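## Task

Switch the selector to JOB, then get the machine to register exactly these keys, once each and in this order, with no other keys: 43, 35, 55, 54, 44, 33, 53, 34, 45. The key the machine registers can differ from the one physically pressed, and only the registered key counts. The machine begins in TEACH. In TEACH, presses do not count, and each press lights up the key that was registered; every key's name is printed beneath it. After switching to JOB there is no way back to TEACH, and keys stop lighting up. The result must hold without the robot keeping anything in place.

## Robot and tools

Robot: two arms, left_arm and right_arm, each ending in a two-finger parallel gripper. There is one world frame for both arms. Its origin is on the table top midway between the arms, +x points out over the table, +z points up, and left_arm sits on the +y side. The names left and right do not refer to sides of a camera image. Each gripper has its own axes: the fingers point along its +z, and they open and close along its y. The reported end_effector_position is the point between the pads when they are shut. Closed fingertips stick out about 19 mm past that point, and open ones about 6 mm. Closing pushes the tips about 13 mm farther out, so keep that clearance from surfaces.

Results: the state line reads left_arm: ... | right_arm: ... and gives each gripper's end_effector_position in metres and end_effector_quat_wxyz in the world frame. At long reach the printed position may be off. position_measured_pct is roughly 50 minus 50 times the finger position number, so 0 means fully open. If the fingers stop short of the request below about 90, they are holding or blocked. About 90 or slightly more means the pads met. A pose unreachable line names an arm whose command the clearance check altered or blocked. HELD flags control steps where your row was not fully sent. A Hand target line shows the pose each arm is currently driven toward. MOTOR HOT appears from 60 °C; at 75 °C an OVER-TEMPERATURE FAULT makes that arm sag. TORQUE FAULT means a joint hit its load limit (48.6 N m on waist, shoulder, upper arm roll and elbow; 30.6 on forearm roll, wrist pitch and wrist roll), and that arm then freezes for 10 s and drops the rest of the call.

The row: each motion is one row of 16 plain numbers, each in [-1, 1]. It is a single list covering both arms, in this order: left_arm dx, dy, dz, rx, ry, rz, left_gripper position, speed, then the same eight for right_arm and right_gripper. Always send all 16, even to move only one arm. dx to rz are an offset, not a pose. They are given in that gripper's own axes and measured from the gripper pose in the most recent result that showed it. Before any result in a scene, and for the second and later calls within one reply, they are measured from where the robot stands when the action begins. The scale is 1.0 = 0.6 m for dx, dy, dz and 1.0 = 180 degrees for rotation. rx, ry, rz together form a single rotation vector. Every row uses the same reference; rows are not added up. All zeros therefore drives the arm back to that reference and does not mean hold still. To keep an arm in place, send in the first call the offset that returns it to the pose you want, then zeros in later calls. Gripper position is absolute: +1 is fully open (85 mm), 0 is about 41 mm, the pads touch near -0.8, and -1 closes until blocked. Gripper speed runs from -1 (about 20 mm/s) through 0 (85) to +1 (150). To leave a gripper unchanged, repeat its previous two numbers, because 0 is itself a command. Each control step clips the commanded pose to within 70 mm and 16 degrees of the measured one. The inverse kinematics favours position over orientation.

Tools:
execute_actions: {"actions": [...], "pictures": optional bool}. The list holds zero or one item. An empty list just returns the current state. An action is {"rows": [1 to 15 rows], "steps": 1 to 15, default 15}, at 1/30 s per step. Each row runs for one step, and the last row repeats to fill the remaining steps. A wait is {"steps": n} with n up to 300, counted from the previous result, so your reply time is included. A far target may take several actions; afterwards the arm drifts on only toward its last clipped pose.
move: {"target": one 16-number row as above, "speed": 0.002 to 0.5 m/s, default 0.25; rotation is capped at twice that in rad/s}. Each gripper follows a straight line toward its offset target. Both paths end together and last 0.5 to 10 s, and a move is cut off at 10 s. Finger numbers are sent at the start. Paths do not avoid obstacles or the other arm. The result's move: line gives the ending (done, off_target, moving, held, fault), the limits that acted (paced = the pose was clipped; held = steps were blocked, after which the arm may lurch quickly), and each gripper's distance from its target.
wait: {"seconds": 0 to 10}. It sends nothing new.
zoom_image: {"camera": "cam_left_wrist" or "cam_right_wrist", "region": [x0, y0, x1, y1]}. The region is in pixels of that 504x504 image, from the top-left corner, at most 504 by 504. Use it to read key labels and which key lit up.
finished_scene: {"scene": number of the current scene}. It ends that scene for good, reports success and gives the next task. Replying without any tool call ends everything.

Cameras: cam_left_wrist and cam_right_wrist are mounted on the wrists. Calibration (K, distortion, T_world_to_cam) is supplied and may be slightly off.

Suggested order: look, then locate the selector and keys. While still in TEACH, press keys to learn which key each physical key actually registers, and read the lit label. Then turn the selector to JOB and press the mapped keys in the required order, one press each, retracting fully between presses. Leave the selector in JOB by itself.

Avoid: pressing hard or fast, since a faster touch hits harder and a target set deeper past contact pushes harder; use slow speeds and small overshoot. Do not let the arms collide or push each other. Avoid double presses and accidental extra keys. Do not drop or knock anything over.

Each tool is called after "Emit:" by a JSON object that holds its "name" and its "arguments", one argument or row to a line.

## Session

Emit:
{"name": "execute_actions", "arguments": {
  "actions": []
}}

Scene clock: 0.00 s of 4800.00 s.
left_arm: end_effector_position=(+0.3862, +0.3337, +0.1987) position_measured_pct=0.0 end_effector_quat_wxyz=(-0.001, -0.073, +0.997, -0.002) | right_arm: end_effector_position=(+0.5123, -0.2431, +0.2382) position_measured_pct=0.0 end_effector_quat_wxyz=(+0.077, +0.733, +0.674, +0.054)
Joint positions: left_arm=[-0.053  0.433  0.002  1.66   0.003  1.052  1.517] | right_arm=[-0.597  0.534  0.509  1.451 -0.186  1.053 -0.282]
Joint velocities: left_arm=[ 0.001 -0.001 -0.     0.     0.    -0.001 -0.001] | right_arm=[-0.     0.    -0.001 -0.001  0.     0.    -0.001]
Hand target (left_arm): +0.386, +0.334, +0.199; -0.001, -0.073, +0.997, -0.002
Hand target (right_arm): +0.512, -0.243, +0.238; +0.077, +0.733, +0.674, +0.054
camera_calibration (this result's frames):
cam_left_wrist: T_world_to_cam=[[-0.0942911, 0.994896, 0.0359296, -0.308082], [0.995532, 0.0944125, -0.00169494, -0.361842], [-0.0050785, 0.0356093, -0.999353, 0.339753], [0, 0, 0, 1]] pos_world=[0.332901, 0.328573, 0.349989]
cam_right_wrist: T_world_to_cam=[[0.985032, -0.11045, 0.132336, -0.554903], [-0.110085, -0.993871, -0.0100954, -0.118263], [0.13264, -0.00462388, -0.991154, 0.313409], [0, 0, 0, 1]] pos_world=[0.492008, -0.177378, 0.382876]

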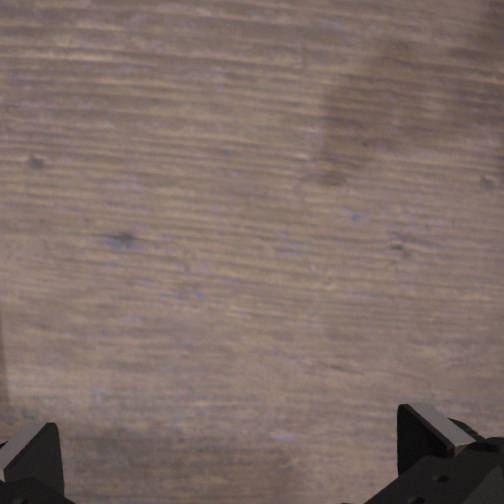

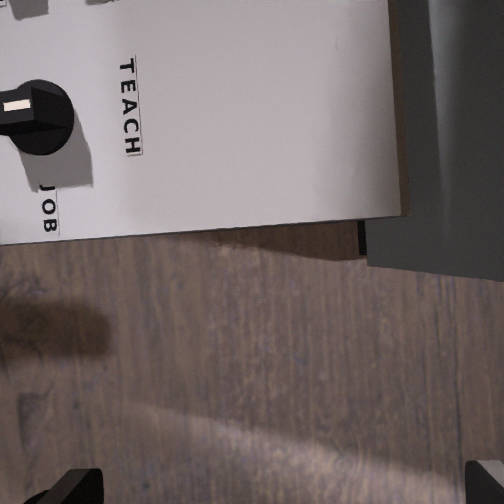

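Emit:
{"name": "move", "arguments": {
  "target": [-0.12,0,-0.3,0.24,0,0,1,0,0.382,-0.229,-0.158,-0.103,-0.076,-0.517,-1,0],
  "speed": 0.35
}}

Scene clock: 8.43 s of 4800.00 s.
left_arm: end_effector_position=(+0.4584, +0.3441, +0.3797) position_measured_pct=0.0 end_effector_quat_wxyz=(+0.026, -0.068, +0.927, -0.369) | right_arm: end_effector_position=(+0.3793, +0.0007, +0.2994) position_measured_pct=91.7 end_effector_quat_wxyz=(+0.265, -0.000, +0.964, -0.000)
Joint positions: left_arm=[-0.516  0.639  0.19   0.999  0.603  1.772  1.267] | right_arm=[-1.163  0.404  0.253  1.524  0.437  0.99   0.321]
Joint velocities: left_arm=[-0.002  0.008 -0.003 -0.001  0.001 -0.     0.   ] | right_arm=[-0.001 -0.    -0.001  0.     0.001  0.001 -0.   ]
Hand target (left_arm): +0.458, +0.344, +0.379; +0.025, -0.068, +0.927, -0.369
Hand target (right_arm): +0.379, +0.001, +0.299; +0.265, -0.000, +0.964, -0.000
Off the commanded pose (left_arm): 0.002 m, 0 deg.
Off the commanded pose (right_arm): 0.001 m, 0 deg.
After step 90, 2.67 s passed at rest.
move: done
camera_calibration (this result's frames):
cam_left_wrist: T_world_to_cam=[[-0.0590231, 0.751258, -0.657364, 0.0127896], [0.993603, 0.107719, 0.033892, -0.451612], [0.0962724, -0.651159, -0.752811, 0.616858], [0, 0, 0, 1]] pos_world=[0.390091, 0.440712, 0.488091]
cam_right_wrist: T_world_to_cam=[[0.0525872, 0.998098, -0.0321821, -0.00290051], [0.874417, -0.030458, 0.484218, -0.412057], [0.482316, -0.0536042, -0.874356, 0.225296], [0, 0, 0, 1]] pos_world=[0.251799, 0.00242137, 0.396421]

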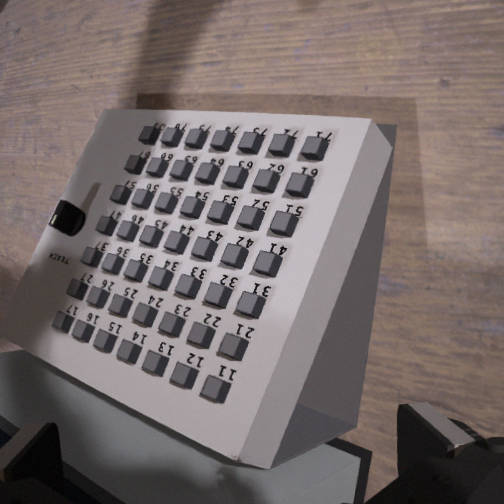

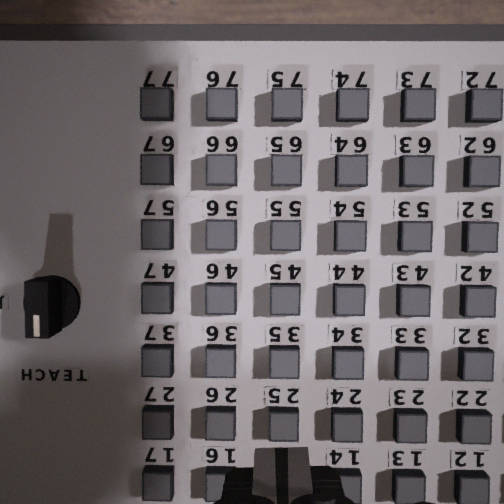

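Emit:
{"name": "move", "arguments": {
  "target": [0,0,0,0,0,0,1,0,0.058,0.068,0.13,0,0.03,-0.011,-1,0],
  "speed": 0.15
}}

Emit:
{"name": "move", "arguments": {
  "target": [0,0,0,0,0,0,1,0,0,0,0.05,0,0,0,-1,0],
  "speed": 0.06
}}

Scene clock: 18.03 s of 4800.00 s.
left_arm: end_effector_position=(+0.4584, +0.3441, +0.3797) position_measured_pct=0.0 end_effector_quat_wxyz=(+0.026, -0.068, +0.927, -0.369) | right_arm: end_effector_position=(+0.3892, +0.0414, +0.2147) position_measured_pct=91.7 end_effector_quat_wxyz=(+0.219, -0.017, +0.976, -0.004)
Joint positions: left_arm=[-0.516  0.639  0.19   0.999  0.603  1.772  1.267] | right_arm=[-1.087  0.588  0.2    1.458  0.344  0.904  0.378]
Joint velocities: left_arm=[-0.001  0.002  0.    -0.001 -0.    -0.     0.   ] | right_arm=[ 0.004  0.007  0.003  0.    -0.002  0.     0.001]
Hand target (left_arm): +0.458, +0.344, +0.380; +0.026, -0.068, +0.927, -0.369
Hand target (right_arm): +0.389, +0.041, +0.214; +0.219, -0.017, +0.976, -0.005
Off the commanded pose (left_arm): 0.000 m, 0 deg.
Off the commanded pose (right_arm): 0.000 m, 0 deg.
After step 90, 5.63 s passed at rest.
move: done
camera_calibration (this result's frames):
cam_left_wrist: T_world_to_cam=[[-0.0590252, 0.751257, -0.657366, 0.0127898], [0.993603, 0.107721, 0.0338904, -0.451613], [0.0962724, -0.65116, -0.752809, 0.616857], [0, 0, 0, 1]] pos_world=[0.390092, 0.440713, 0.488089]
cam_right_wrist: T_world_to_cam=[[0.0188499, 0.998454, -0.0522951, -0.0293034], [0.916393, 0.00366346, 0.400262, -0.378231], [0.399835, -0.0554678, -0.914907, 0.189548], [0, 0, 0, 1]] pos_world=[0.271373, 0.0411575, 0.323278]

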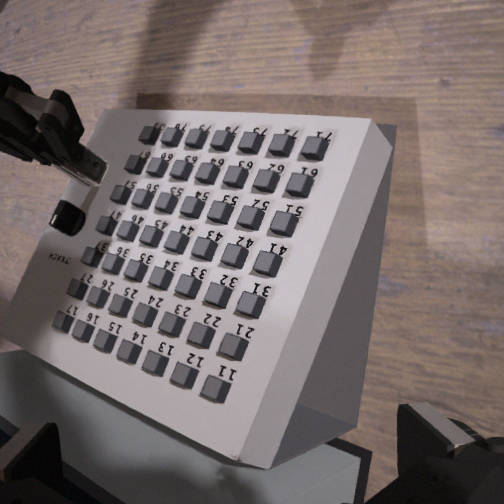

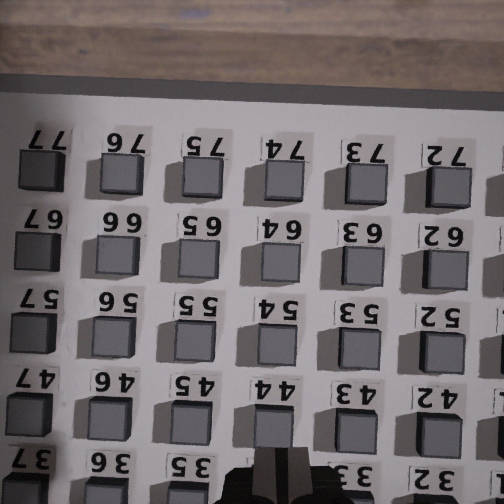

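Scene clock: 18.80 s of 4800.00 s.
left_arm: end_effector_position=(+0.4584, +0.3441, +0.3797) position_measured_pct=0.0 end_effector_quat_wxyz=(+0.026, -0.068, +0.927, -0.369) | right_arm: end_effector_position=(+0.4021, +0.0413, +0.1878) position_measured_pct=91.7 end_effector_quat_wxyz=(+0.219, -0.017, +0.975, -0.004)
Joint positions: left_arm=[-0.516  0.639  0.19   0.999  0.603  1.772  1.267] | right_arm=[-1.065  0.633  0.202  1.473  0.347  0.839  0.375]
Joint velocities: left_arm=[-0.    -0.002  0.     0.001 -0.     0.001 -0.   ] | right_arm=[ 0.002  0.002  0.    -0.001 -0.    -0.     0.   ]
Hand target (left_arm): +0.458, +0.344, +0.380; +0.026, -0.068, +0.927, -0.369
Hand target (right_arm): +0.402, +0.041, +0.188; +0.219, -0.017, +0.975, -0.004
Off the commanded pose (left_arm): 0.000 m, 0 deg.
Off the commanded pose (right_arm): 0.000 m, 0 deg.
move: done
camera_calibration (this result's frames):
cam_left_wrist: T_world_to_cam=[[-0.0590263, 0.751256, -0.657366, 0.0127899], [0.993603, 0.107722, 0.0338901, -0.451614], [0.096273, -0.651161, -0.752809, 0.616856], [0, 0, 0, 1]] pos_world=[0.390093, 0.440713, 0.488088]
cam_right_wrist: T_world_to_cam=[[0.0188466, 0.998466, -0.0520525, -0.0309236], [0.916311, 0.00358064, 0.400452, -0.379209], [0.400024, -0.0552435, -0.914838, 0.159619], [0, 0, 0, 1]] pos_world=[0.284205, 0.0410518, 0.296271]

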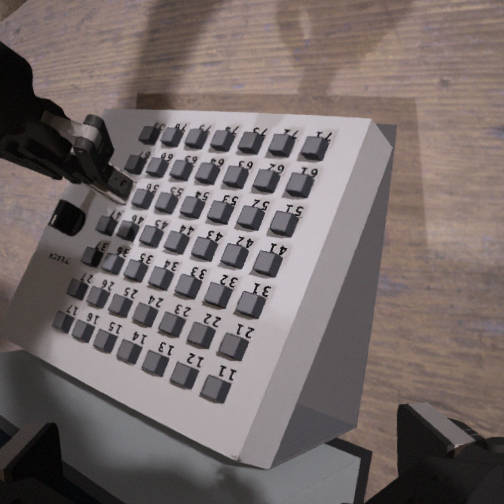

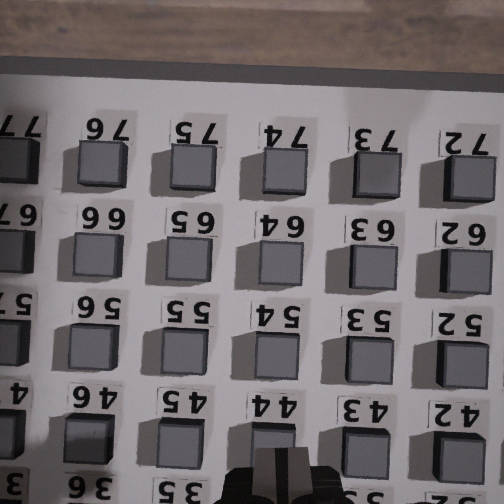

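Emit:
{"name": "move", "arguments": {
  "target": [0,0,0,0,0,0,1,0,-0.014,-0.005,0.09,0.005,0,0.022,-1,0],
  "speed": 0.07
}}

Emit:
{"name": "move", "arguments": {
  "target": [0,0,0,0,0,0,1,0,0,0,0.023,0,0,0,-1,0],
  "speed": 0.02
}}

Emit:
{"name": "execute_actions", "arguments": {
  "actions": [
    {"rows":[[0,0,0,0,0,0,1,0,0,0,-0.02,0,0,0,-1,0]],"steps":8}
  ]
}}

Scene clock: 25.83 s of 4800.00 s.
left_arm: end_effector_position=(+0.4584, +0.3441, +0.3797) position_measured_pct=0.0 end_effector_quat_wxyz=(+0.026, -0.068, +0.927, -0.369) | right_arm: end_effector_position=(+0.4330, +0.0384, +0.1428) position_measured_pct=91.7 end_effector_quat_wxyz=(+0.220, +0.019, +0.975, -0.004)
Joint positions: left_arm=[-0.516  0.639  0.19   0.999  0.603  1.772  1.267] | right_arm=[-1.023  0.731  0.22   1.454  0.335  0.759  0.33 ]
Joint velocities: left_arm=[-0.    -0.002  0.     0.    -0.     0.002 -0.   ] | right_arm=[ 0.001  0.004  0.    -0.002 -0.     0.     0.001]
Hand target (left_arm): +0.458, +0.344, +0.380; +0.026, -0.068, +0.927, -0.369
Hand target (right_arm): +0.433, +0.038, +0.143; +0.220, +0.019, +0.975, -0.004
Off the commanded pose (left_arm): 0.000 m, 0 deg.
Off the commanded pose (right_arm): 0.000 m, 0 deg.
After step 90, 2.97 s passed at rest.
move: done
camera_calibration (this result's frames):
cam_left_wrist: T_world_to_cam=[[-0.0590272, 0.751255, -0.657367, 0.0127901], [0.993603, 0.107723, 0.0338899, -0.451615], [0.0962738, -0.651162, -0.752808, 0.616855], [0, 0, 0, 1]] pos_world=[0.390094, 0.440714, 0.488087]
cam_right_wrist: T_world_to_cam=[[0.0878778, 0.995472, -0.0362434, -0.0630006], [0.913755, -0.0660696, 0.400857, -0.385771], [0.396647, -0.068344, -0.915423, 0.108037], [0, 0, 0, 1]] pos_world=[0.315184, 0.0446112, 0.251255]

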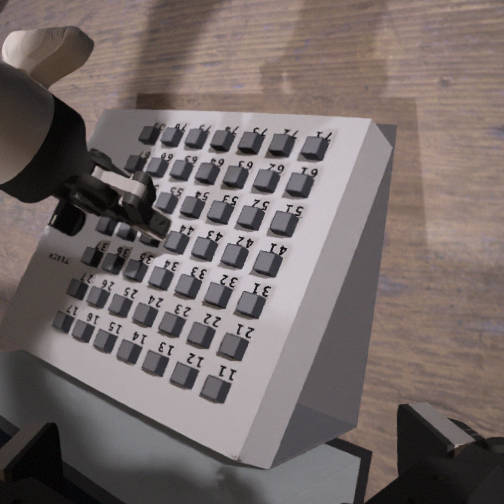

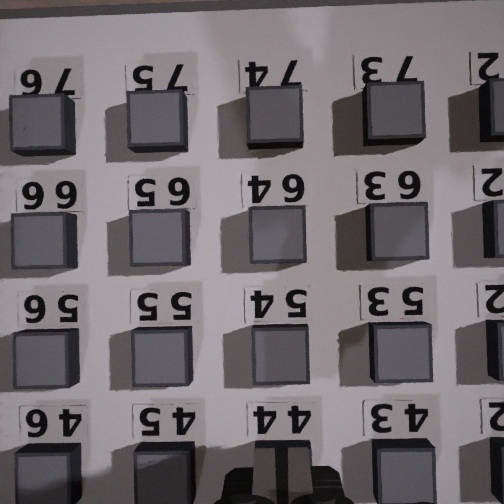

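Scene clock: 26.73 s of 4800.00 s.
left_arm: end_effector_position=(+0.4584, +0.3441, +0.3797) position_measured_pct=0.0 end_effector_quat_wxyz=(+0.026, -0.068, +0.927, -0.369) | right_arm: end_effector_position=(+0.4389, +0.0382, +0.1304) position_measured_pct=91.7 end_effector_quat_wxyz=(+0.220, +0.019, +0.975, -0.004)
Joint positions: left_arm=[-0.516  0.639  0.19   0.999  0.603  1.772  1.267] | right_arm=[-1.013  0.755  0.221  1.453  0.336  0.733  0.329]
Joint velocities: left_arm=[ 0.     0.001  0.    -0.001 -0.     0.    -0.001] | right_arm=[ 0.     0.002  0.    -0.001 -0.    -0.001  0.001]
Hand target (left_arm): +0.458, +0.344, +0.380; +0.026, -0.068, +0.927, -0.369
Hand target (right_arm): +0.439, +0.038, +0.130; +0.220, +0.019, +0.975, -0.004
Off the commanded pose (left_arm): 0.000 m, 0 deg.
Off the commanded pose (right_arm): 0.000 m, 0 deg.
move: done
camera_calibration (this result's frames):
cam_left_wrist: T_world_to_cam=[[-0.0590282, 0.751254, -0.657368, 0.0127901], [0.993603, 0.107725, 0.0338897, -0.451616], [0.0962745, -0.651162, -0.752807, 0.616854], [0, 0, 0, 1]] pos_world=[0.390095, 0.440714, 0.488085]
cam_right_wrist: T_world_to_cam=[[0.0878667, 0.995477, -0.0361143, -0.0637418], [0.913715, -0.0661043, 0.400943, -0.386216], [0.396742, -0.0682276, -0.915391, 0.0942781], [0, 0, 0, 1]] pos_world=[0.321088, 0.0443553, 0.23885]

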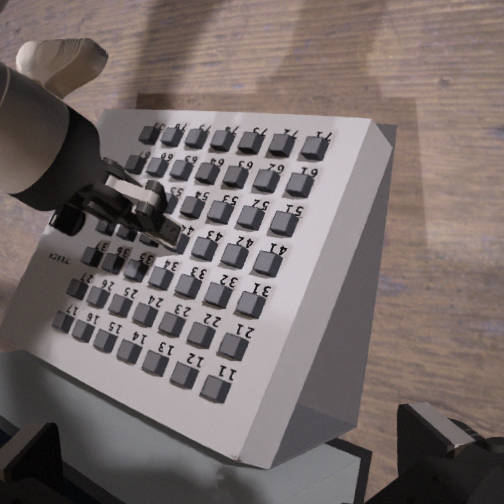

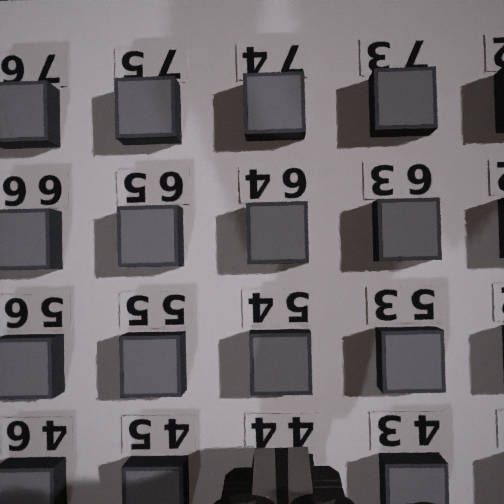

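Scene clock: 27.00 s of 4800.00 s.
left_arm: end_effector_position=(+0.4584, +0.3441, +0.3797) position_measured_pct=0.0 end_effector_quat_wxyz=(+0.026, -0.068, +0.927, -0.369) | right_arm: end_effector_position=(+0.4339, +0.0382, +0.1409) position_measured_pct=91.7 end_effector_quat_wxyz=(+0.220, +0.019, +0.975, -0.004)
Joint positions: left_arm=[-0.516  0.639  0.19   0.999  0.603  1.772  1.267] | right_arm=[-1.021  0.735  0.22   1.454  0.335  0.755  0.33 ]
Joint velocities: left_arm=[-0.001  0.002 -0.     0.     0.     0.    -0.   ] | right_arm=[-0.002 -0.005  0.001  0.003  0.001  0.001 -0.002]
Hand target (left_arm): +0.458, +0.344, +0.380; +0.026, -0.068, +0.927, -0.369
Hand target (right_arm): +0.434, +0.038, +0.141; +0.220, +0.019, +0.975, -0.004
Off the commanded pose (left_arm): 0.000 m, 0 deg.
Off the commanded pose (right_arm): 0.000 m, 0 deg.
Steps of this call (steps 1 to 8: all 8 steps of this action). Readings (end_effector_position | what the end effector reports):
1: left_arm (+0.4584, +0.3441, +0.3797) | right_arm (+0.4386, +0.0382, +0.1311) | left_arm position_measured_pct=0.0 | right_arm position_measured_pct=91.7
2: left_arm (+0.4584, +0.3441, +0.3797) | right_arm (+0.4370, +0.0380, +0.1340) | left_arm position_measured_pct=0.0 | right_arm position_measured_pct=91.7
4: left_arm (+0.4584, +0.3441, +0.3797) | right_arm (+0.4342, +0.0388, +0.1405) | left_arm position_measured_pct=0.0 | right_arm position_measured_pct=91.7
8: the state above
camera_calibration (this result's frames):
cam_left_wrist: T_world_to_cam=[[-0.059029, 0.751254, -0.657369, 0.0127901], [0.993603, 0.107726, 0.0338897, -0.451618], [0.0962754, -0.651163, -0.752807, 0.616853], [0, 0, 0, 1]] pos_world=[0.390096, 0.440714, 0.488084]
cam_right_wrist: T_world_to_cam=[[0.0881148, 0.995437, -0.0366161, -0.0630274], [0.9138, -0.0661476, 0.400741, -0.385831], [0.39649, -0.0687711, -0.915459, 0.10602], [0, 0, 0, 1]] pos_world=[0.31609, 0.0445092, 0.249368]

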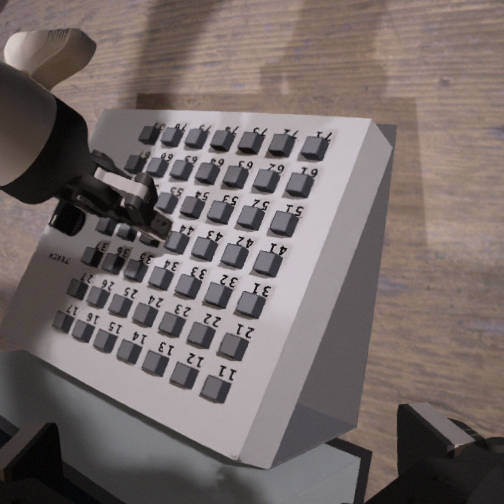

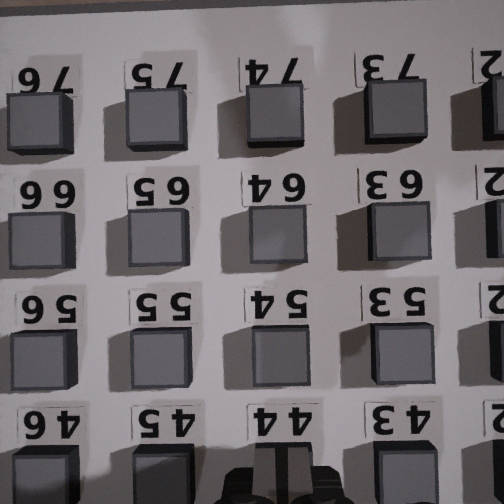

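Deeper; then test 34 and 35.

Emit:
{"name": "move", "arguments": {
  "target": [0,0,0,0,0,0,1,0,-0.003,0,0.028,0,0,0,-1,0],
  "speed": 0.02
}}

Emit:
{"name": "execute_actions", "arguments": {
  "actions": [
    {"rows":[[0,0,0,0,0,0,1,0,0,0,-0.02,0,0,0,-1,0]],"steps":8}
  ],
  "pictures": false
}}

Emit:
{"name": "move", "arguments": {
  "target": [0,0,0,0,0,0,1,0,-0.057,-0.001,0,0,0,0,-1,0],
  "speed": 0.1
}}

Emit:
{"name": "move", "arguments": {
  "target": [0,0,0,0,0,0,1,0,0,0,0.024,0,0,0,-1,0],
  "speed": 0.02
}}

Emit:
{"name": "execute_actions", "arguments": {
  "actions": [
    {"rows":[[0,0,0,0,0,0,1,0,0,0,-0.02,0,0,0,-1,0]],"steps":8}
  ],
  "pictures": false
}}

Emit:
{"name": "move", "arguments": {
  "target": [0,0,0,0,0,0,1,0,0,-0.058,0,0.001,0,0,-1,0],
  "speed": 0.1
}}

Emit:
{"name": "move", "arguments": {
  "target": [0,0,0,0,0,0,1,0,0,0,0.024,0,0,0,-1,0],
  "speed": 0.02
}}

Emit:
{"name": "move", "arguments": {
  "target": [0,0,0,0,0,0,1,0,0,0,-0.07,0,0,0,-1,0],
  "speed": 0.1
}}

Emit:
{"name": "move", "arguments": {
  "target": [0,0,0,0,0,0,1,0,0,-0.21,0,0.002,0,0,-0.2,0],
  "speed": 0.15
}}

Scene clock: 38.80 s of 4800.00 s.
left_arm: end_effector_position=(+0.4584, +0.3441, +0.3797) position_measured_pct=0.0 end_effector_quat_wxyz=(+0.026, -0.068, +0.927, -0.369) | right_arm: end_effector_position=(+0.4421, +0.0386, +0.1281) position_measured_pct=91.7 end_effector_quat_wxyz=(+0.220, +0.019, +0.975, -0.003)
Joint positions: left_arm=[-0.516  0.639  0.19   0.999  0.603  1.772  1.267] | right_arm=[-1.006  0.761  0.219  1.448  0.335  0.729  0.333]
Joint velocities: left_arm=[-0.     0.002 -0.    -0.001 -0.     0.002  0.   ] | right_arm=[ 0.001 -0.    -0.    -0.    -0.    -0.     0.001]
Hand target (left_arm): +0.458, +0.344, +0.380; +0.026, -0.068, +0.927, -0.369
Hand target (right_arm): +0.443, +0.038, +0.127; +0.220, +0.019, +0.975, -0.004
Off the commanded pose (left_arm): 0.000 m, 0 deg.
Off the commanded pose (right_arm): 0.002 m, 0 deg.
After step 90, 7.70 s passed at rest.
move: done
camera_calibration (this result's frames):
cam_left_wrist: T_world_to_cam=[[-0.0590303, 0.751253, -0.65737, 0.0127902], [0.993603, 0.107727, 0.0338892, -0.451619], [0.0962759, -0.651164, -0.752806, 0.616852], [0, 0, 0, 1]] pos_world=[0.390097, 0.440715, 0.488083]
cam_right_wrist: T_world_to_cam=[[0.0873304, 0.995578, -0.0346083, -0.0645256], [0.913614, -0.0661956, 0.401158, -0.388178], [0.397093, -0.0666519, -0.915355, 0.0906693], [0, 0, 0, 1]] pos_world=[0.324276, 0.0445878, 0.236482]

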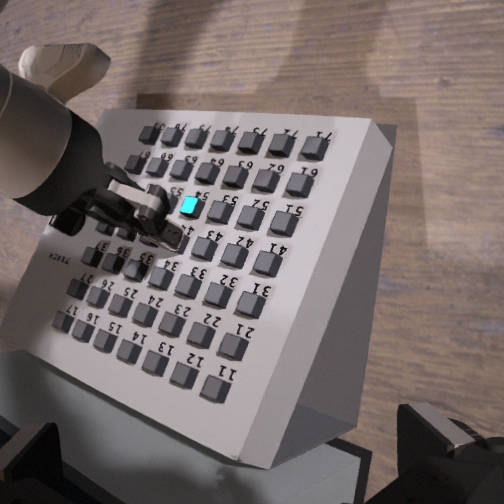

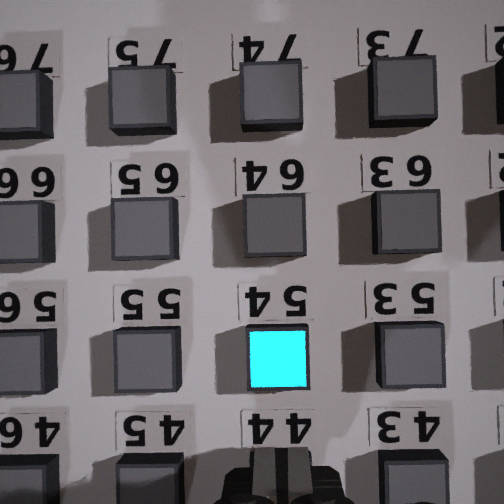

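Scene clock: 39.07 s of 4800.00 s.
left_arm: end_effector_position=(+0.4584, +0.3441, +0.3797) position_measured_pct=0.0 end_effector_quat_wxyz=(+0.026, -0.068, +0.927, -0.369) | right_arm: end_effector_position=(+0.4371, +0.0388, +0.1387) position_measured_pct=91.7 end_effector_quat_wxyz=(+0.220, +0.019, +0.975, -0.003)
Joint positions: left_arm=[-0.516  0.639  0.19   0.999  0.603  1.772  1.267] | right_arm=[-1.015  0.741  0.219  1.449  0.334  0.75   0.334]
Joint velocities: left_arm=[ 0.     0.    -0.     0.001 -0.    -0.    -0.   ] | right_arm=[-0.    -0.002  0.001  0.003  0.001  0.003  0.   ]
Hand target (left_arm): +0.458, +0.344, +0.380; +0.026, -0.068, +0.927, -0.369
Hand target (right_arm): +0.437, +0.039, +0.139; +0.220, +0.019, +0.975, -0.003
Off the commanded pose (left_arm): 0.000 m, 0 deg.
Off the commanded pose (right_arm): 0.000 m, 0 deg.
Steps of this call (steps 1 to 8: all 8 steps of this action). Readings (end_effector_position | what the end effector reports):
1: left_arm (+0.4584, +0.3441, +0.3797) | right_arm (+0.4418, +0.0388, +0.1288) | left_arm position_measured_pct=0.0 | right_arm position_measured_pct=91.7
2: left_arm (+0.4584, +0.3441, +0.3797) | right_arm (+0.4404, +0.0389, +0.1317) | left_arm position_measured_pct=0.0 | right_arm position_measured_pct=91.7
4: left_arm (+0.4584, +0.3441, +0.3797) | right_arm (+0.4375, +0.0396, +0.1388) | left_arm position_measured_pct=0.0 | right_arm position_measured_pct=91.7
8: the state above

Scene clock: 40.03 s of 4800.00 s.
left_arm: end_effector_position=(+0.4584, +0.3441, +0.3797) position_measured_pct=0.0 end_effector_quat_wxyz=(+0.026, -0.068, +0.927, -0.369) | right_arm: end_effector_position=(+0.4676, +0.0373, +0.1538) position_measured_pct=91.7 end_effector_quat_wxyz=(+0.220, +0.018, +0.975, -0.003)
Joint positions: left_arm=[-0.516  0.639  0.19   0.999  0.603  1.772  1.267] | right_arm=[-0.951  0.754  0.198  1.361  0.316  0.802  0.409]
Joint velocities: left_arm=[ 0.001  0.003 -0.     0.001  0.     0.001  0.   ] | right_arm=[ 0.005  0.003  0.002 -0.003 -0.002 -0.     0.001]
Hand target (left_arm): +0.458, +0.344, +0.380; +0.026, -0.068, +0.927, -0.369
Hand target (right_arm): +0.468, +0.037, +0.154; +0.220, +0.019, +0.975, -0.003
Off the commanded pose (left_arm): 0.000 m, 0 deg.
Off the commanded pose (right_arm): 0.000 m, 0 deg.
move: done
camera_calibration (this result's frames):
cam_left_wrist: T_world_to_cam=[[-0.0590325, 0.751251, -0.657371, 0.0127905], [0.993602, 0.10773, 0.0338884, -0.451621], [0.0962771, -0.651165, -0.752805, 0.616851], [0, 0, 0, 1]] pos_world=[0.390098, 0.440716, 0.488081]
cam_right_wrist: T_world_to_cam=[[0.0866396, 0.995647, -0.0343548, -0.0642751], [0.913566, -0.0656481, 0.401358, -0.421901], [0.397355, -0.0661588, -0.915277, 0.103855], [0, 0, 0, 1]] pos_world=[0.349735, 0.0431693, 0.262181]

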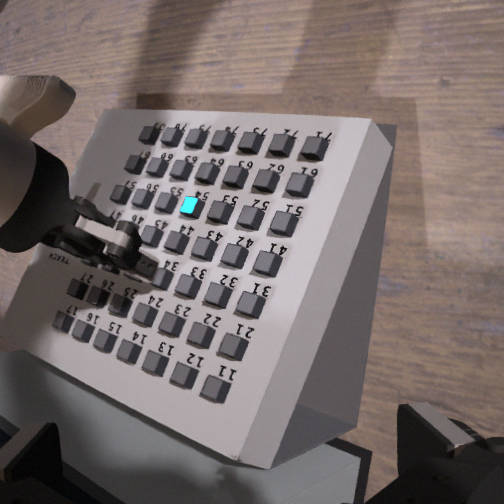

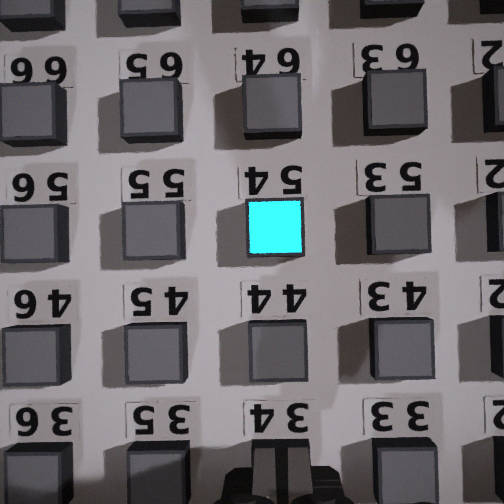

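Scene clock: 40.97 s of 4800.00 s.
left_arm: end_effector_position=(+0.4584, +0.3441, +0.3797) position_measured_pct=0.0 end_effector_quat_wxyz=(+0.026, -0.068, +0.927, -0.369) | right_arm: end_effector_position=(+0.4733, +0.0381, +0.1435) position_measured_pct=91.7 end_effector_quat_wxyz=(+0.221, +0.018, +0.975, -0.002)
Joint positions: left_arm=[-0.516  0.639  0.19   0.999  0.603  1.772  1.267] | right_arm=[-0.942  0.774  0.198  1.359  0.317  0.778  0.408]
Joint velocities: left_arm=[-0.001  0.004  0.     0.001  0.     0.     0.   ] | right_arm=[ 0.001  0.    -0.     0.001  0.    -0.    -0.   ]
Hand target (left_arm): +0.458, +0.344, +0.380; +0.026, -0.068, +0.927, -0.369
Hand target (right_arm): +0.474, +0.037, +0.141; +0.220, +0.018, +0.975, -0.003
Off the commanded pose (left_arm): 0.000 m, 0 deg.
Off the commanded pose (right_arm): 0.003 m, 0 deg.
move: done
camera_calibration (this result's frames):
cam_left_wrist: T_world_to_cam=[[-0.0590335, 0.75125, -0.657372, 0.0127905], [0.993602, 0.107731, 0.0338881, -0.451622], [0.0962778, -0.651166, -0.752804, 0.61685], [0, 0, 0, 1]] pos_world=[0.390099, 0.440716, 0.48808]
cam_right_wrist: T_world_to_cam=[[0.0858327, 0.99582, -0.031238, -0.0659547], [0.913013, -0.0660679, 0.402544, -0.422786], [0.398797, -0.0630721, -0.914867, 0.0913144], [0, 0, 0, 1]] pos_world=[0.355254, 0.0435058, 0.25167]

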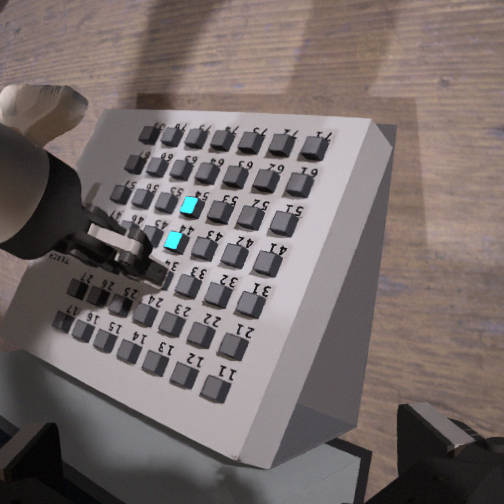

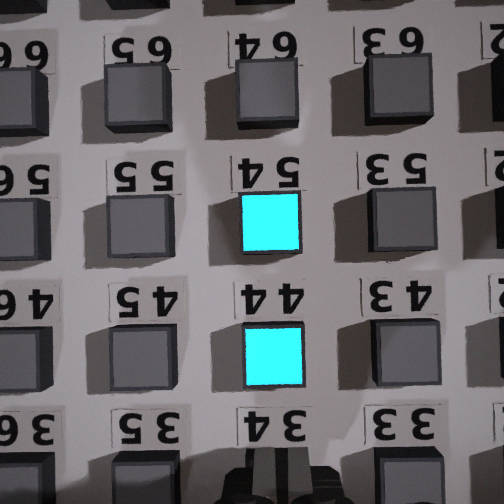

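Scene clock: 41.23 s of 4800.00 s.
left_arm: end_effector_position=(+0.4584, +0.3441, +0.3797) position_measured_pct=0.0 end_effector_quat_wxyz=(+0.026, -0.068, +0.927, -0.369) | right_arm: end_effector_position=(+0.4682, +0.0382, +0.1542) position_measured_pct=91.7 end_effector_quat_wxyz=(+0.221, +0.018, +0.975, -0.002)
Joint positions: left_arm=[-0.516  0.639  0.19   0.999  0.603  1.772  1.267] | right_arm=[-0.95   0.754  0.198  1.36   0.316  0.799  0.409]
Joint velocities: left_arm=[ 0.    -0.    -0.    -0.     0.    -0.001 -0.001] | right_arm=[-0.001  0.     0.001  0.004  0.001  0.003 -0.002]
Hand target (left_arm): +0.458, +0.344, +0.380; +0.026, -0.068, +0.927, -0.369
Hand target (right_arm): +0.468, +0.038, +0.154; +0.221, +0.018, +0.975, -0.002
Off the commanded pose (left_arm): 0.000 m, 0 deg.
Off the commanded pose (right_arm): 0.000 m, 0 deg.
Steps of this call (steps 1 to 8: all 8 steps of this action). Readings (end_effector_position | what the end effector reports):
1: left_arm (+0.4584, +0.3441, +0.3797) | right_arm (+0.4730, +0.0383, +0.1442) | left_arm position_measured_pct=0.0 | right_arm position_measured_pct=91.7
2: left_arm (+0.4584, +0.3441, +0.3797) | right_arm (+0.4717, +0.0384, +0.1470) | left_arm position_measured_pct=0.0 | right_arm position_measured_pct=91.7
4: left_arm (+0.4584, +0.3441, +0.3797) | right_arm (+0.4687, +0.0391, +0.1543) | left_arm position_measured_pct=0.0 | right_arm position_measured_pct=91.7
8: the state above

Scene clock: 42.20 s of 4800.00 s.
left_arm: end_effector_position=(+0.4584, +0.3441, +0.3797) position_measured_pct=0.0 end_effector_quat_wxyz=(+0.026, -0.068, +0.927, -0.369) | right_arm: end_effector_position=(+0.4669, +0.0035, +0.1540) position_measured_pct=91.7 end_effector_quat_wxyz=(+0.221, +0.018, +0.975, -0.003)
Joint positions: left_arm=[-0.516  0.639  0.19   0.999  0.603  1.772  1.267] | right_arm=[-0.928  0.7    0.207  1.473  0.331  0.734  0.419]
Joint velocities: left_arm=[-0.001 -0.001 -0.    -0.    -0.    -0.001 -0.   ] | right_arm=[ 0.001 -0.005  0.     0.002 -0.001 -0.002  0.   ]
Hand target (left_arm): +0.458, +0.344, +0.380; +0.026, -0.068, +0.927, -0.369
Hand target (right_arm): +0.467, +0.003, +0.154; +0.221, +0.019, +0.975, -0.003
Off the commanded pose (left_arm): 0.000 m, 0 deg.
Off the commanded pose (right_arm): 0.000 m, 0 deg.
move: done
camera_calibration (this result's frames):
cam_left_wrist: T_world_to_cam=[[-0.0590357, 0.751249, -0.657374, 0.0127908], [0.993602, 0.107734, 0.0338874, -0.451625], [0.0962791, -0.651167, -0.752802, 0.616848], [0, 0, 0, 1]] pos_world=[0.390101, 0.440717, 0.488077]
cam_right_wrist: T_world_to_cam=[[0.0871788, 0.995592, -0.034588, -0.0307481], [0.912975, -0.065956, 0.402648, -0.423434], [0.398592, -0.0666804, -0.914701, 0.101388], [0, 0, 0, 1]] pos_world=[0.348852, 0.00944513, 0.262171]

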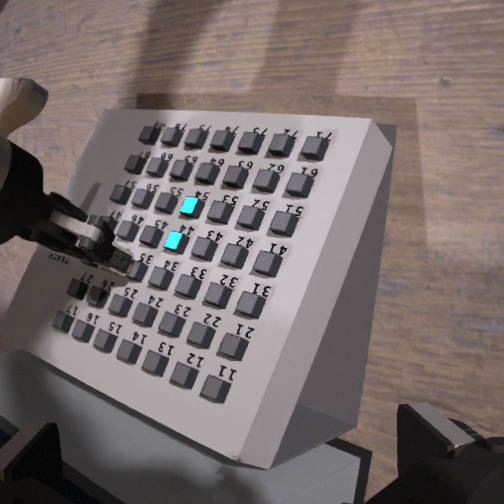

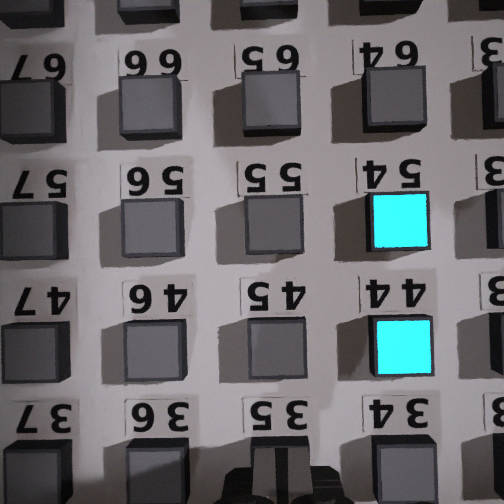

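Scene clock: 43.13 s of 4800.00 s.
left_arm: end_effector_position=(+0.4584, +0.3441, +0.3797) position_measured_pct=0.0 end_effector_quat_wxyz=(+0.026, -0.068, +0.927, -0.369) | right_arm: end_effector_position=(+0.4726, +0.0042, +0.1437) position_measured_pct=91.7 end_effector_quat_wxyz=(+0.221, +0.018, +0.975, -0.002)
Joint positions: left_arm=[-0.516  0.639  0.19   0.999  0.603  1.772  1.267] | right_arm=[-0.919  0.72   0.207  1.471  0.332  0.709  0.418]
Joint velocities: left_arm=[ 0.    -0.001 -0.     0.     0.    -0.001 -0.   ] | right_arm=[ 0.    -0.    -0.    -0.001  0.    -0.     0.001]
Hand target (left_arm): +0.458, +0.344, +0.380; +0.026, -0.068, +0.927, -0.369
Hand target (right_arm): +0.473, +0.003, +0.141; +0.221, +0.018, +0.975, -0.003
Off the commanded pose (left_arm): 0.000 m, 0 deg.
Off the commanded pose (right_arm): 0.003 m, 0 deg.
move: done
camera_calibration (this result's frames):
cam_left_wrist: T_world_to_cam=[[-0.0590367, 0.751248, -0.657374, 0.0127909], [0.993602, 0.107735, 0.0338871, -0.451626], [0.0962796, -0.651168, -0.752802, 0.616847], [0, 0, 0, 1]] pos_world=[0.390102, 0.440717, 0.488076]
cam_right_wrist: T_world_to_cam=[[0.0864002, 0.995766, -0.0313733, -0.0324371], [0.912361, -0.0664359, 0.40396, -0.424371], [0.400166, -0.063526, -0.914238, 0.0889428], [0, 0, 0, 1]] pos_world=[0.35439, 0.00975647, 0.251726]

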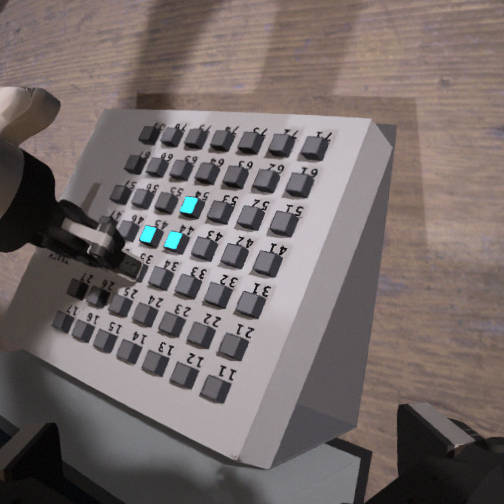

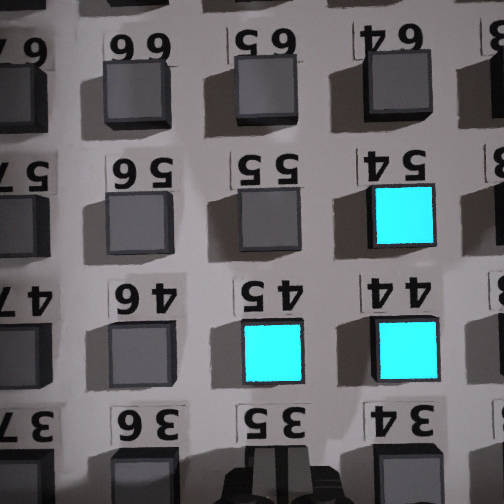

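Scene clock: 43.87 s of 4800.00 s.
left_arm: end_effector_position=(+0.4584, +0.3441, +0.3797) position_measured_pct=0.0 end_effector_quat_wxyz=(+0.026, -0.068, +0.927, -0.369) | right_arm: end_effector_position=(+0.4545, +0.0048, +0.1814) position_measured_pct=91.7 end_effector_quat_wxyz=(+0.221, +0.018, +0.975, -0.002)
Joint positions: left_arm=[-0.516  0.639  0.19   0.999  0.603  1.772  1.267] | right_arm=[-0.949  0.648  0.206  1.47   0.329  0.789  0.42 ]
Joint velocities: left_arm=[ 0.     0.002  0.    -0.     0.     0.002 -0.001] | right_arm=[-0.002 -0.004 -0.001  0.001  0.    -0.     0.   ]
Hand target (left_arm): +0.458, +0.344, +0.380; +0.026, -0.068, +0.927, -0.369
Hand target (right_arm): +0.454, +0.005, +0.182; +0.221, +0.018, +0.975, -0.002
Off the commanded pose (left_arm): 0.000 m, 0 deg.
Off the commanded pose (right_arm): 0.000 m, 0 deg.
move: done
camera_calibration (this result's frames):
cam_left_wrist: T_world_to_cam=[[-0.0590376, 0.751247, -0.657375, 0.0127909], [0.993602, 0.107736, 0.0338869, -0.451627], [0.0962803, -0.651169, -0.752801, 0.616846], [0, 0, 0, 1]] pos_world=[0.390103, 0.440718, 0.488075]
cam_right_wrist: T_world_to_cam=[[0.0864508, 0.99575, -0.031752, -0.0301775], [0.912491, -0.0663498, 0.403681, -0.423028], [0.399859, -0.063872, -0.914349, 0.130827], [0, 0, 0, 1]] pos_world=[0.336306, 0.0103376, 0.289432]

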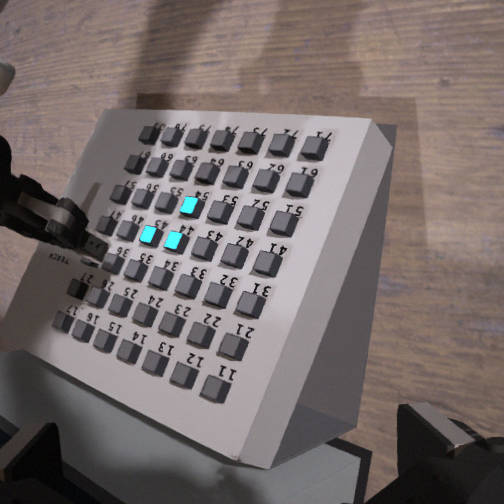

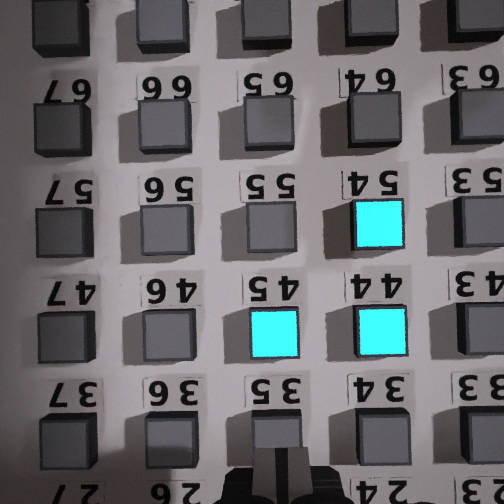

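Scene clock: 45.03 s of 4800.00 s.
left_arm: end_effector_position=(+0.4584, +0.3441, +0.3797) position_measured_pct=0.0 end_effector_quat_wxyz=(+0.026, -0.068, +0.927, -0.369) | right_arm: end_effector_position=(+0.4499, -0.1210, +0.1811) position_measured_pct=59.9 end_effector_quat_wxyz=(+0.222, +0.019, +0.975, -0.005)
Joint positions: left_arm=[-0.516  0.639  0.19   0.999  0.603  1.772  1.267] | right_arm=[-0.831  0.469  0.238  1.806  0.375  0.588  0.505]
Joint velocities: left_arm=[ 0.    -0.001 -0.     0.     0.     0.001 -0.   ] | right_arm=[ 0.002 -0.007  0.003  0.001 -0.002 -0.001  0.002]
Hand target (left_arm): +0.458, +0.344, +0.380; +0.026, -0.068, +0.927, -0.369
Hand target (right_arm): +0.450, -0.121, +0.181; +0.222, +0.019, +0.975, -0.005
Off the commanded pose (left_arm): 0.000 m, 0 deg.
Off the commanded pose (right_arm): 0.000 m, 0 deg.
move: done
camera_calibration (this result's frames):
cam_left_wrist: T_world_to_cam=[[-0.0590385, 0.751246, -0.657376, 0.012791], [0.993602, 0.107737, 0.0338867, -0.451628], [0.096281, -0.651169, -0.7528, 0.616845], [0, 0, 0, 1]] pos_world=[0.390103, 0.440718, 0.488074]
cam_right_wrist: T_world_to_cam=[[0.0889974, 0.995298, -0.0382232, 0.0954314], [0.912112, -0.0660213, 0.404589, -0.427089], [0.400163, -0.0708712, -0.913699, 0.123283], [0, 0, 0, 1]] pos_world=[0.331726, -0.114442, 0.289087]

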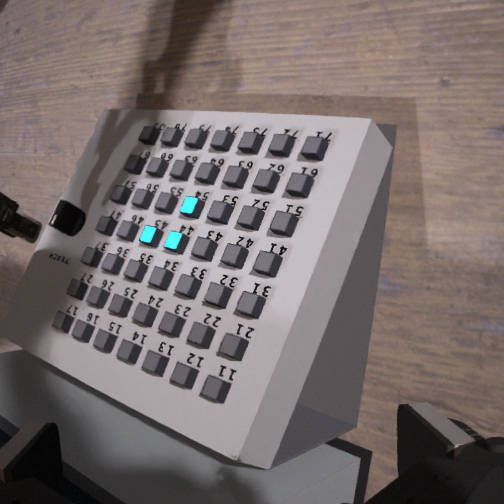

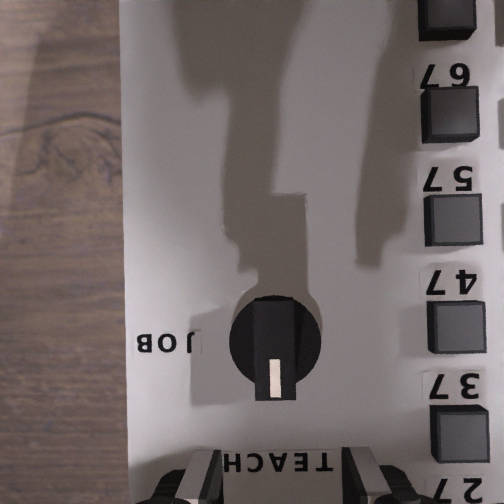

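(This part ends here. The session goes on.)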